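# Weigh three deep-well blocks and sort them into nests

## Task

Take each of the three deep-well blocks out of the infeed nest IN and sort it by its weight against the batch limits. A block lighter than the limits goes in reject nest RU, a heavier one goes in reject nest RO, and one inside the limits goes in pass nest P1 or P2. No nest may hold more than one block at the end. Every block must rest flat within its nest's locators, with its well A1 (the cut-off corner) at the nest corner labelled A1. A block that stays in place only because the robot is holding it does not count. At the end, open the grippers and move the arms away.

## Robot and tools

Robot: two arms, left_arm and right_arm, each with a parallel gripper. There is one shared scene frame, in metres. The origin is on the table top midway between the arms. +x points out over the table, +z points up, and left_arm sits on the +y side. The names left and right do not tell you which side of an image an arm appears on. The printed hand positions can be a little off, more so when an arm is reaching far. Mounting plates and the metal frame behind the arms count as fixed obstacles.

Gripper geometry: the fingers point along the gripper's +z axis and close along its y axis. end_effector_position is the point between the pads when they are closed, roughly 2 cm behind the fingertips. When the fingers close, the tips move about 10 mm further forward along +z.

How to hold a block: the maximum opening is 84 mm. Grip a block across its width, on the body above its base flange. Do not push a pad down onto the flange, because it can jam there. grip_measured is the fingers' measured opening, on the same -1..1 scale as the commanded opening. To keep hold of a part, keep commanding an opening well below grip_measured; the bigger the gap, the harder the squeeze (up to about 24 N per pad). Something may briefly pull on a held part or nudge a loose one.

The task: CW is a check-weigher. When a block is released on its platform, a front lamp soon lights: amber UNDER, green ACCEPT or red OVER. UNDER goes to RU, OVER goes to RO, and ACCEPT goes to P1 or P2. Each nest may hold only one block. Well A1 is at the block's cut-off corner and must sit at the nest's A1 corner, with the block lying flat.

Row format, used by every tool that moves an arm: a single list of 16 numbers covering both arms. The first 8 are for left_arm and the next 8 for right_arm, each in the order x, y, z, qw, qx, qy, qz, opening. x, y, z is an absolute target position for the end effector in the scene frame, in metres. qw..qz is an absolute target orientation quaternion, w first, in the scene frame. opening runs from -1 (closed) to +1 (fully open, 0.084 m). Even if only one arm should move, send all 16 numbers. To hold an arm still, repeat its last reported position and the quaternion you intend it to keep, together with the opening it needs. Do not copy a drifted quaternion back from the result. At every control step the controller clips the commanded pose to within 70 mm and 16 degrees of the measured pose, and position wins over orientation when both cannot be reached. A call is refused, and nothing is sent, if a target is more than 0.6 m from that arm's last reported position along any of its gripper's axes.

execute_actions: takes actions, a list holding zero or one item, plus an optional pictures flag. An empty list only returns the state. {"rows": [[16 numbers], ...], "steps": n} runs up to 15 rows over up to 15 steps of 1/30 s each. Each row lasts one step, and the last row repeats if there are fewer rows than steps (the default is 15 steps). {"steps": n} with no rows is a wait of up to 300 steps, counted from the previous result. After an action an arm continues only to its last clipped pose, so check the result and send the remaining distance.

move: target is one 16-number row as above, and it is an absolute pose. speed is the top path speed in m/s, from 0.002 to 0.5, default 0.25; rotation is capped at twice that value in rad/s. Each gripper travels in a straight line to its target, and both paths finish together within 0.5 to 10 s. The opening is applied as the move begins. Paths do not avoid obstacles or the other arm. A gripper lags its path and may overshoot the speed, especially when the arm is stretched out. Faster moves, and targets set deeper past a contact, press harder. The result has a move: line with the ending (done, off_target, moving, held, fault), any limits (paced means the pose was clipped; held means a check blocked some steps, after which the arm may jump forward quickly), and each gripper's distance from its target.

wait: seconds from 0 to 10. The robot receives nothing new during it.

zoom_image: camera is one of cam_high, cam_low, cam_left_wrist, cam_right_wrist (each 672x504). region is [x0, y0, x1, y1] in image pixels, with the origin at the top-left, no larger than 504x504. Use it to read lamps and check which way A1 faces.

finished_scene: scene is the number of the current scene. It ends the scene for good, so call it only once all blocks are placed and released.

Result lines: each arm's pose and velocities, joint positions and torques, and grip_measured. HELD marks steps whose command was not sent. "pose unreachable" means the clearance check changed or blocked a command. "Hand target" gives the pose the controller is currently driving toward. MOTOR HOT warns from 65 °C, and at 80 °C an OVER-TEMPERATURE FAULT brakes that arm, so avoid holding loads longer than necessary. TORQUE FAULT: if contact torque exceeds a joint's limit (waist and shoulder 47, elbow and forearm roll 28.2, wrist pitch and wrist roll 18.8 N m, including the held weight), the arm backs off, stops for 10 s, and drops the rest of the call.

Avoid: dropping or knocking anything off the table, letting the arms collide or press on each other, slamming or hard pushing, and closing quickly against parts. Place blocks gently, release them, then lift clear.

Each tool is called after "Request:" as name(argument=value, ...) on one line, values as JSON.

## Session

Request:
execute_actions(actions=[])

Scene clock: 0.00 s of 12600.00 s.
left_arm: end_effector_position=(-0.0470, +0.4861, +0.3005) grip_measured=+1.00 end_effector_quat_wxyz=(+0.548, -0.139, +0.764, +0.310) end_effector_velocity=(-0.000, -0.000, +0.000) end_effector_angular_velocity=(+0.001, +0.001, +0.001) | right_arm: end_effector_position=(+0.4913, +0.0766, +0.1862) grip_measured=+1.00 end_effector_quat_wxyz=(-0.123, -0.672, +0.728, -0.059) end_effector_velocity=(+0.000, -0.001, -0.001) end_effector_angular_velocity=(-0.003, +0.002, +0.001)
Joint positions: left_arm=[ 2.882  0.819 -0.829 -0.907  2.251  0.528  0.084] | right_arm=[ 0.886  1.302 -2.162 -0.883  1.558 -3.28   0.084]
Joint velocities: left_arm=[ 0.001 -0.     0.    -0.    -0.     0.    -0.   ] | right_arm=[-0.002 -0.     0.     0.     0.002 -0.002  0.   ]
Joint torques (N m, as the arm reports them, + toward a larger angle): no reading
Motor temperatures (°C, as the motors report them): left_arm=[28 30 33 29 35 34] | right_arm=[28 34 33 33 35 33]
Hand target (left_arm): -0.047, +0.486, +0.301; +0.548, -0.139, +0.764, +0.310
Hand target (right_arm): +0.491, +0.077, +0.186; +0.123, +0.672, -0.728, +0.059
camera_calibration (this result's frames):
cam_left_wrist: T_world_to_cam=[[-0.5617, 0.765503, 0.313844, -0.466088], [0.361788, -0.113882, 0.925278, -0.141184], [0.744045, 0.633274, -0.212983, -0.0777921], [0, 0, 0, 1]] pos_world=[-0.152842, 0.389977, 0.260345]
cam_right_wrist: T_world_to_cam=[[-0.99285, 0.0564439, 0.105178, 0.493267], [0.0277547, 0.966149, -0.256489, 0.0307208], [-0.116095, -0.251736, -0.960808, 0.387768], [0, 0, 0, 1]] pos_world=[0.533905, 0.0400922, 0.328569]

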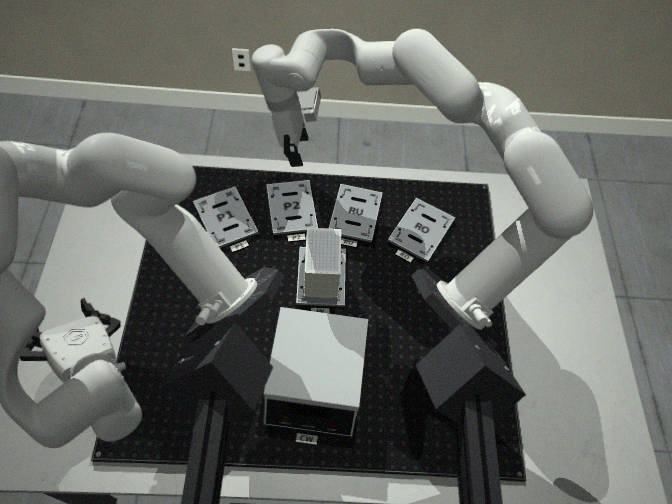

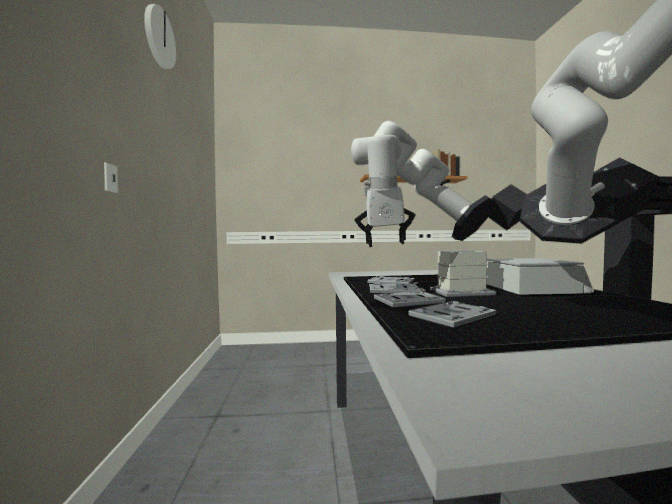

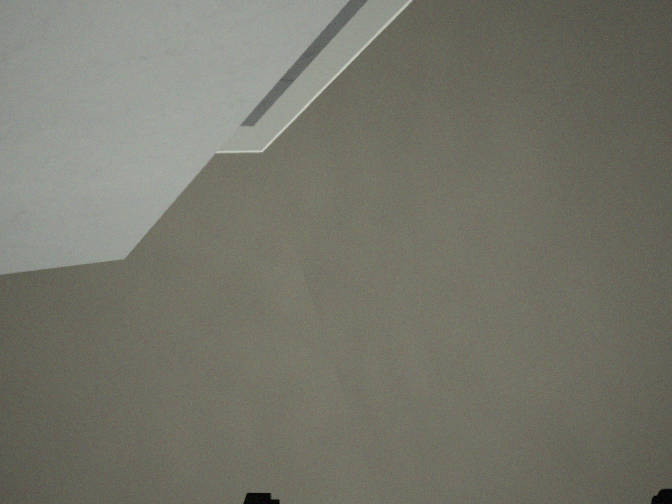

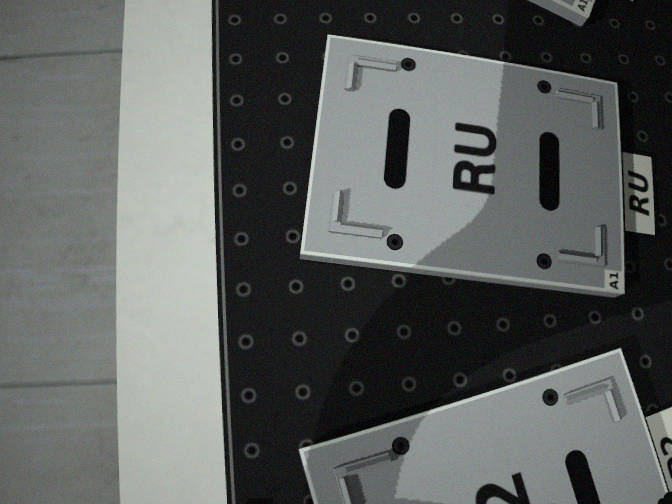

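Request:
move(target=[-0.047,0.4861,0.3005,0.548,-0.139,0.764,0.310,1,0.32,0.02,0.30,0,1,0,0,1], speed=0.2)

Request:
move(target=[-0.047,0.4861,0.3005,0.548,-0.139,0.764,0.310,1,0.19,0.0,0.24,0,1,0,0,1], speed=0.12)

Scene clock: 21.23 s of 12600.00 s.
left_arm: end_effector_position=(-0.0470, +0.4861, +0.3005) grip_measured=+1.00 end_effector_quat_wxyz=(+0.548, -0.139, +0.764, +0.310) end_effector_velocity=(-0.000, -0.000, +0.001) end_effector_angular_velocity=(+0.001, -0.000, +0.001) | right_arm: end_effector_position=(+0.3202, +0.0208, +0.2999) grip_measured=+1.00 end_effector_quat_wxyz=(-0.000, +1.000, -0.000, +0.001) end_effector_velocity=(-0.001, -0.000, +0.001) end_effector_angular_velocity=(+0.004, +0.002, +0.010)
Joint positions: left_arm=[ 2.882  0.82  -0.828 -0.907  2.252  0.528  0.084] | right_arm=[ 1.177  0.66  -1.111 -0.848  1.168 -4.47   0.084]
Joint velocities: left_arm=[ 0.002  0.    -0.     0.     0.001 -0.     0.   ] | right_arm=[ 0.002 -0.004  0.004  0.002 -0.004 -0.009  0.   ]
Joint torques (N m, as the arm reports them, + toward a larger angle): left_arm=[ 14.58 -21.49  -8.54  -0.25   1.26   0.14] | right_arm=[ 12.06 -17.16 -11.67  -0.94  -1.17  -0.06]
Motor temperatures (°C, as the motors report them): left_arm=[29 30 33 29 35 34] | right_arm=[30 34 35 33 35 33]
Hand target (left_arm): -0.047, +0.486, +0.301; +0.548, -0.139, +0.764, +0.310
Hand target (right_arm): +0.320, +0.021, +0.300; -0.000, +1.000, +0.000, +0.001
Off the commanded pose (left_arm): 0.000 m, 0 deg.
Off the commanded pose (right_arm): 0.001 m, 0 deg.
After step 90, 13.60 s passed at rest.
move: done
camera_calibration (this result's frames):
cam_left_wrist: T_world_to_cam=[[-0.562039, 0.765073, 0.314287, -0.466], [0.36181, -0.114281, 0.925221, -0.140961], [0.743778, 0.633722, -0.21258, -0.0781267], [0, 0, 0, 1]] pos_world=[-0.1528, 0.389925, 0.26027]
cam_right_wrist: T_world_to_cam=[[0.0373928, -0.999174, 0.0159061, 0.0334197], [-0.999296, -0.0374351, -0.0023713, 0.392008], [0.00296479, -0.0158062, -0.999871, 0.431779], [0, 0, 0, 1]] pos_world=[0.389203, 0.0548917, 0.432121]

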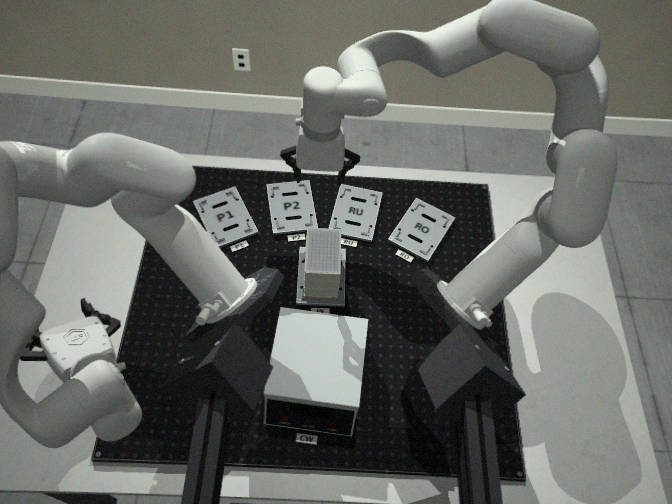

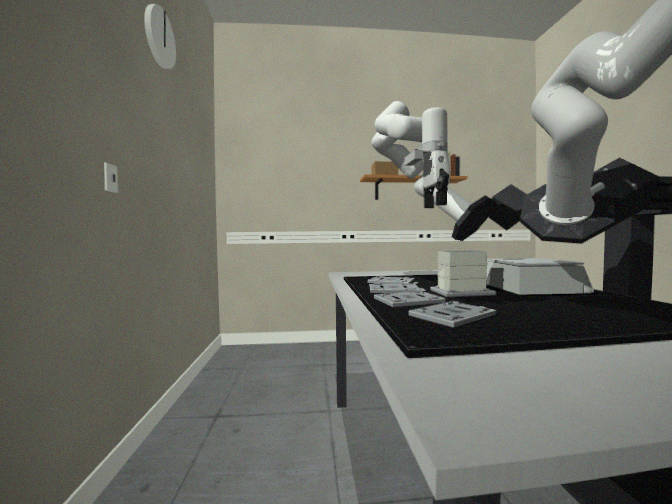

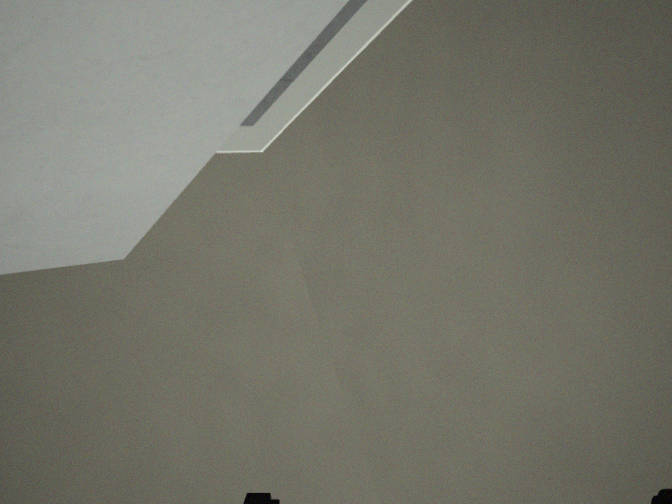

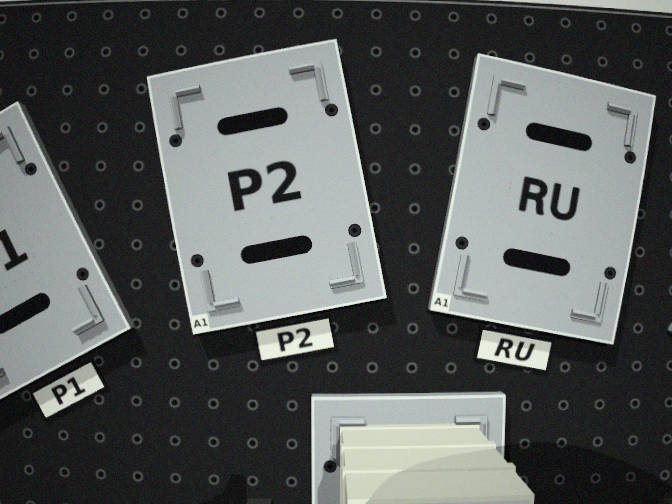

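Scene clock: 22.90 s of 12600.00 s.
left_arm: end_effector_position=(-0.0470, +0.4861, +0.3005) grip_measured=+1.00 end_effector_quat_wxyz=(+0.548, -0.139, +0.764, +0.310) end_effector_velocity=(+0.000, -0.000, -0.000) end_effector_angular_velocity=(-0.002, +0.000, -0.001) | right_arm: end_effector_position=(+0.1903, +0.0008, +0.2403) grip_measured=+1.00 end_effector_quat_wxyz=(-0.001, +1.000, -0.000, +0.000) end_effector_velocity=(-0.003, -0.001, -0.002) end_effector_angular_velocity=(-0.001, -0.001, -0.000)
Joint positions: left_arm=[ 2.882  0.82  -0.828 -0.907  2.252  0.528  0.084] | right_arm=[ 1.275  0.772 -0.885 -0.906  0.97  -4.155  0.084]
Joint velocities: left_arm=[-0.001 -0.     0.     0.    -0.002 -0.    -0.   ] | right_arm=[ 0.002  0.005  0.003 -0.002 -0.003  0.008 -0.   ]
Joint torques (N m, as the arm reports them, + toward a larger angle): left_arm=[ 14.76 -21.62  -8.61  -0.13   1.25   0.07] | right_arm=[ 10.64 -17.18 -11.17  -1.12  -1.32  -0.21]
Motor temperatures (°C, as the motors report them): left_arm=[29 30 33 29 35 34] | right_arm=[30 34 35 33 35 33]
Hand target (left_arm): -0.047, +0.486, +0.301; +0.548, -0.139, +0.764, +0.310
Hand target (right_arm): +0.190, +0.001, +0.240; -0.000, +1.000, +0.000, +0.000
Off the commanded pose (left_arm): 0.000 m, 0 deg.
Off the commanded pose (right_arm): 0.001 m, 0 deg.
move: done
camera_calibration (this result's frames):
cam_left_wrist: T_world_to_cam=[[-0.562039, 0.765073, 0.314286, -0.466], [0.361809, -0.114281, 0.925221, -0.140961], [0.743779, 0.633722, -0.21258, -0.0781264], [0, 0, 0, 1]] pos_world=[-0.1528, 0.389925, 0.260269]
cam_right_wrist: T_world_to_cam=[[0.0379877, -0.999163, 0.0151645, 0.0192408], [-0.999277, -0.0380067, -0.000963366, 0.261022], [0.00153891, -0.0151169, -0.999885, 0.372565], [0, 0, 0, 1]] pos_world=[0.259529, 0.0347773, 0.372482]

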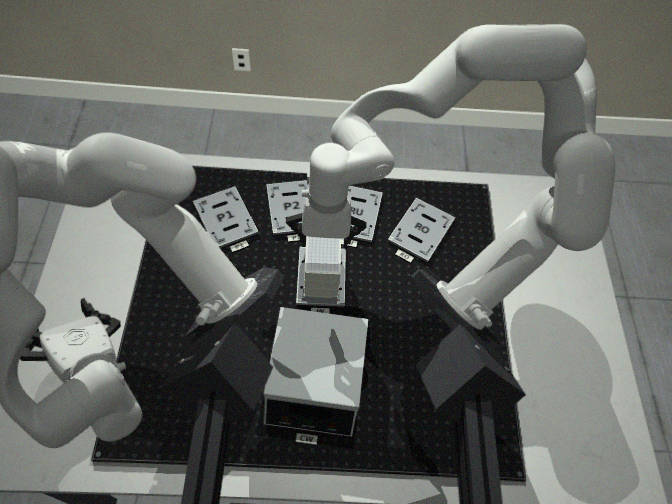

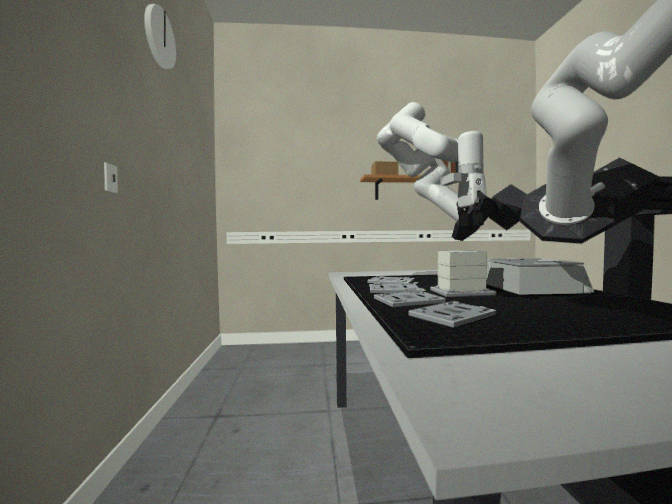

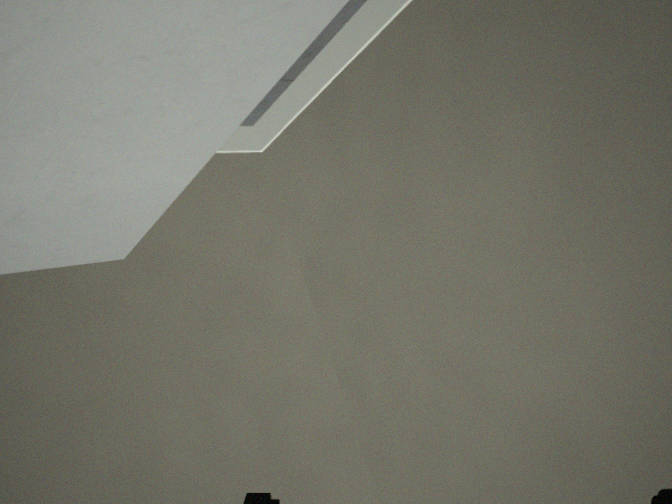

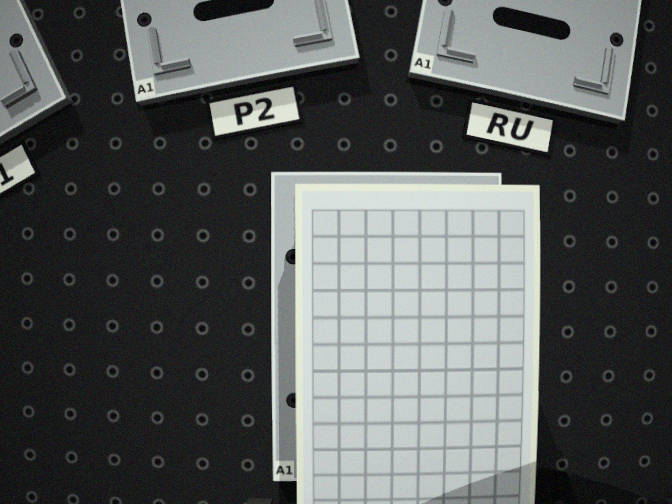

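Request:
move(target=[-0.047,0.4861,0.3005,0.548,-0.139,0.764,0.310,1,0.221,0.002,0.165,0,0.9998,0.02,0,1], speed=0.06)

Request:
zoom_image(camera="cam_right_wrist", region=[200,380,672,504])

Request:
zoom_image(camera="cam_high", region=[270,190,380,300])

Request:
zoom_image(camera="cam_low", region=[410,200,520,300])

Scene clock: 41.53 s of 12600.00 s.
left_arm: end_effector_position=(-0.0470, +0.4861, +0.3005) grip_measured=+1.00 end_effector_quat_wxyz=(+0.548, -0.139, +0.764, +0.310) end_effector_velocity=(+0.000, -0.000, +0.000) end_effector_angular_velocity=(+0.000, -0.000, +0.000) | right_arm: end_effector_position=(+0.2212, +0.0020, +0.1650) grip_measured=+1.00 end_effector_quat_wxyz=(+0.000, +1.000, +0.020, +0.000) end_effector_velocity=(+0.001, -0.000, -0.001) end_effector_angular_velocity=(-0.001, -0.001, +0.001)
Joint positions: left_arm=[ 2.882  0.82  -0.828 -0.907  2.252  0.528  0.084] | right_arm=[ 1.056  0.874 -0.919 -1.159  0.921 -4.134  0.084]
Joint velocities: left_arm=[ 0.001  0.     0.     0.     0.    -0.     0.   ] | right_arm=[-0.003  0.003 -0.001 -0.005  0.001  0.001  0.   ]
Joint torques (N m, as the arm reports them, + toward a larger angle): left_arm=[ 14.56 -21.64  -8.73  -0.18   1.23   0.13] | right_arm=[ 12.5  -17.46  -8.25  -1.03  -1.16  -0.33]
Motor temperatures (°C, as the motors report them): left_arm=[29 30 33 29 35 34] | right_arm=[29 35 36 33 35 33]
Hand target (left_arm): -0.047, +0.486, +0.301; +0.548, -0.139, +0.764, +0.310
Hand target (right_arm): +0.221, +0.002, +0.165; +0.000, +1.000, +0.020, +0.000
Off the commanded pose (left_arm): 0.000 m, 0 deg.
Off the commanded pose (right_arm): 0.000 m, 0 deg.
After step 90, 13.83 s passed at rest.
move: done
camera_calibration (this result's frames):
cam_left_wrist: T_world_to_cam=[[-0.562039, 0.765073, 0.314286, -0.465999], [0.361809, -0.114281, 0.925221, -0.140961], [0.743778, 0.633722, -0.21258, -0.0781267], [0, 0, 0, 1]] pos_world=[-0.1528, 0.389925, 0.260269]
cam_right_wrist: T_world_to_cam=[[0.0777719, -0.996835, 0.0164695, 0.0114117], [-0.996968, -0.077805, -0.00137903, 0.291463], [0.00265608, -0.0163123, -0.999863, 0.297017], [0, 0, 0, 1]] pos_world=[0.288903, 0.0388979, 0.297191]

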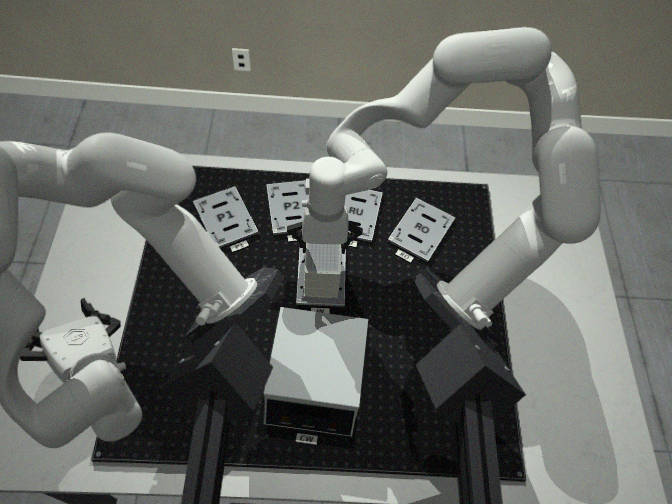

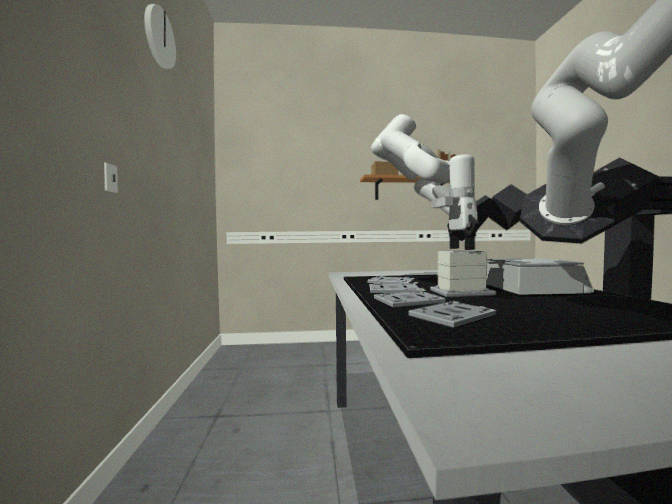

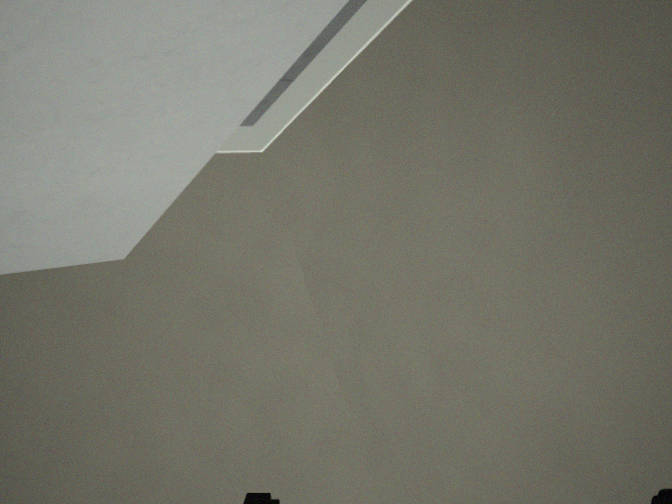

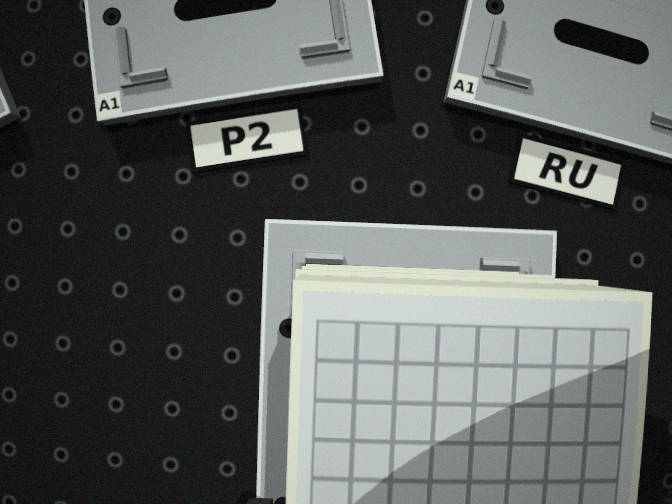

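Region (200, 380, 672, 504) of cam_right_wrist's 672x504 image, scaled by 1.068, with more detail than that image has; it fills the top 132 rows of this view, and the rest is white.

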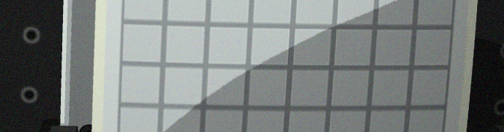

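Region (270, 190, 380, 300) of cam_high's 672x504 image, scaled by 4.582, with more detail than that image has.

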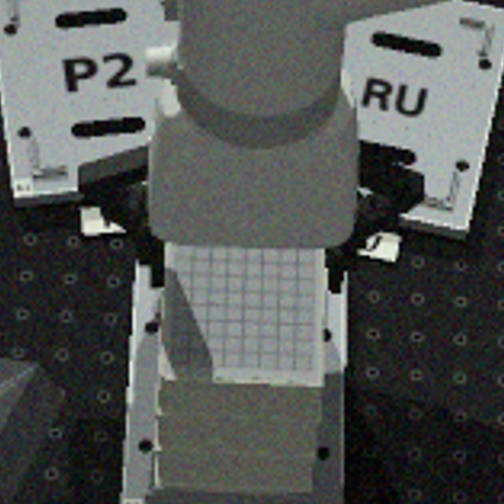

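Region (410, 200, 520, 300) of cam_low's 672x504 image, scaled by 4.582, with more detail than that image has; it fills the top 458 rows of this view, and the rest is white.

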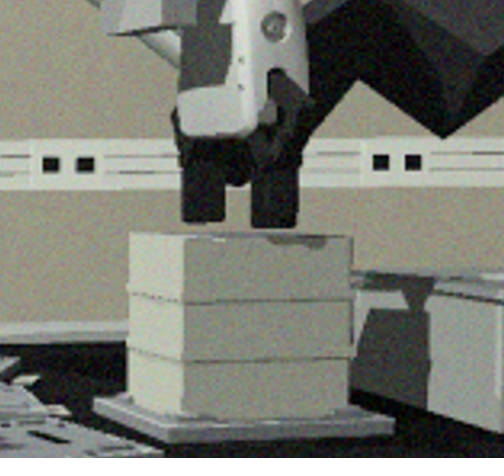

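Request:
move(target=[-0.047,0.4861,0.3005,0.548,-0.139,0.764,0.310,1,0.221,0.002,0.152,0,0.9998,0.02,0,1], speed=0.006)

Request:
zoom_image(camera="cam_low", region=[410,200,520,300])

Scene clock: 55.80 s of 12600.00 s.
left_arm: end_effector_position=(-0.0470, +0.4861, +0.3005) grip_measured=+1.00 end_effector_quat_wxyz=(+0.548, -0.139, +0.764, +0.310) end_effector_velocity=(+0.000, -0.000, -0.000) end_effector_angular_velocity=(-0.001, -0.001, -0.001) | right_arm: end_effector_position=(+0.2210, +0.0020, +0.1521) grip_measured=+1.00 end_effector_quat_wxyz=(+0.000, +1.000, +0.020, +0.000) end_effector_velocity=(+0.000, +0.000, -0.001) end_effector_angular_velocity=(+0.000, +0.001, -0.001)
Joint positions: left_arm=[ 2.882  0.82  -0.828 -0.907  2.252  0.528  0.084] | right_arm=[ 1.027  0.899 -0.928 -1.199  0.914 -4.115  0.084]
Joint velocities: left_arm=[-0.001 -0.     0.     0.    -0.    -0.     0.   ] | right_arm=[-0.004  0.002 -0.001 -0.005 -0.001  0.003 -0.   ]
Joint torques (N m, as the arm reports them, + toward a larger angle): left_arm=[ 14.49 -21.62  -8.58  -0.15   1.3    0.12] | right_arm=[ 12.38 -17.    -7.44  -0.54  -1.04  -0.41]
Motor temperatures (°C, as the motors report them): left_arm=[29 30 33 29 35 34] | right_arm=[29 35 35 33 35 33]
Hand target (left_arm): -0.047, +0.486, +0.300; +0.548, -0.139, +0.764, +0.310
Hand target (right_arm): +0.221, +0.002, +0.152; +0.000, +1.000, +0.020, +0.000
Off the commanded pose (left_arm): 0.000 m, 0 deg.
Off the commanded pose (right_arm): 0.000 m, 0 deg.
After step 90, 8.90 s passed at rest.
move: done
camera_calibration (this result's frames):
cam_left_wrist: T_world_to_cam=[[-0.562039, 0.765073, 0.314286, -0.466], [0.361809, -0.114281, 0.925221, -0.140961], [0.743779, 0.633722, -0.21258, -0.0781264], [0, 0, 0, 1]] pos_world=[-0.1528, 0.389925, 0.260269]
cam_right_wrist: T_world_to_cam=[[0.0780117, -0.996816, 0.0164955, 0.0115577], [-0.99695, -0.0780355, -0.000802622, 0.29118], [0.0020873, -0.0163826, -0.999864, 0.284188], [0, 0, 0, 1]] pos_world=[0.288797, 0.0388989, 0.284192]

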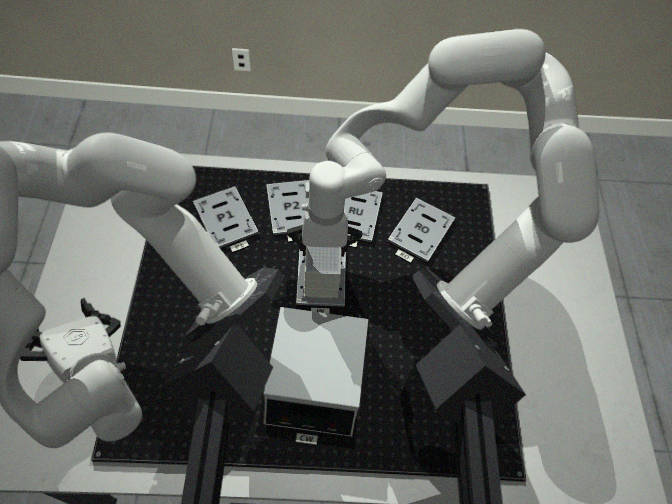

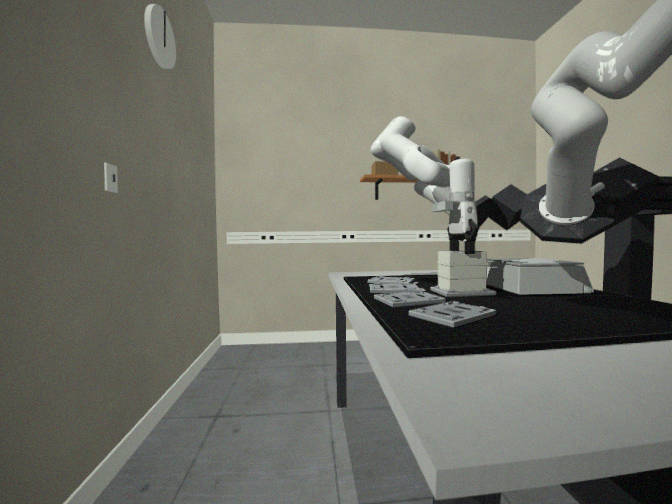

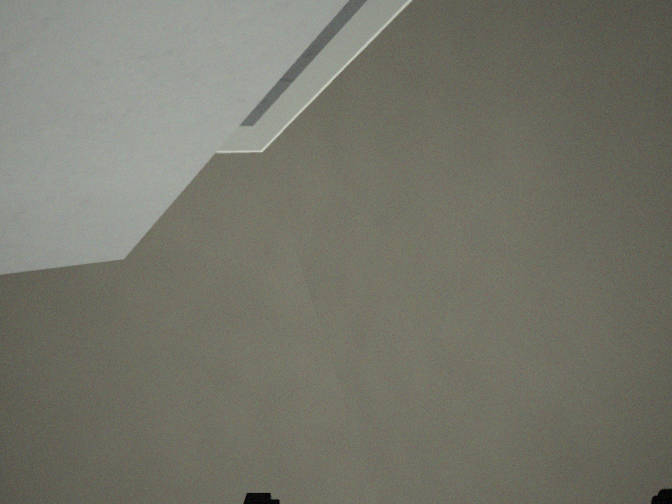

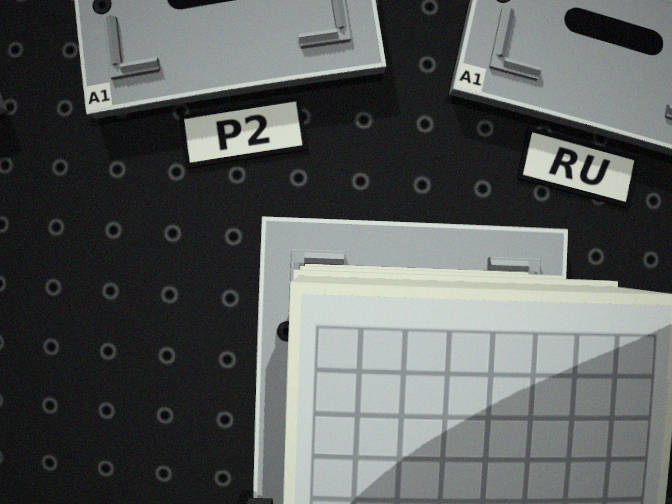

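Region (410, 200, 520, 300) of cam_low's 672x504 image, scaled by 4.582, with more detail than that image has; it fills the top 458 rows of this view, and the rest is white.

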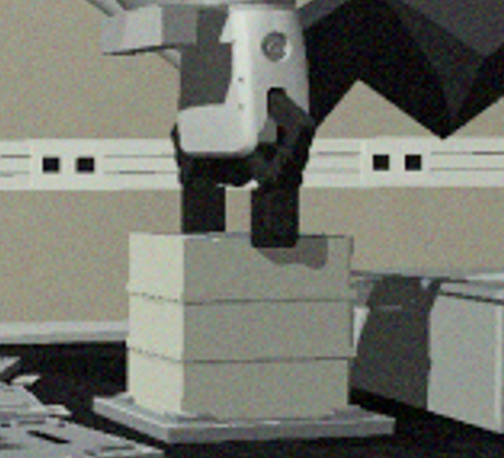

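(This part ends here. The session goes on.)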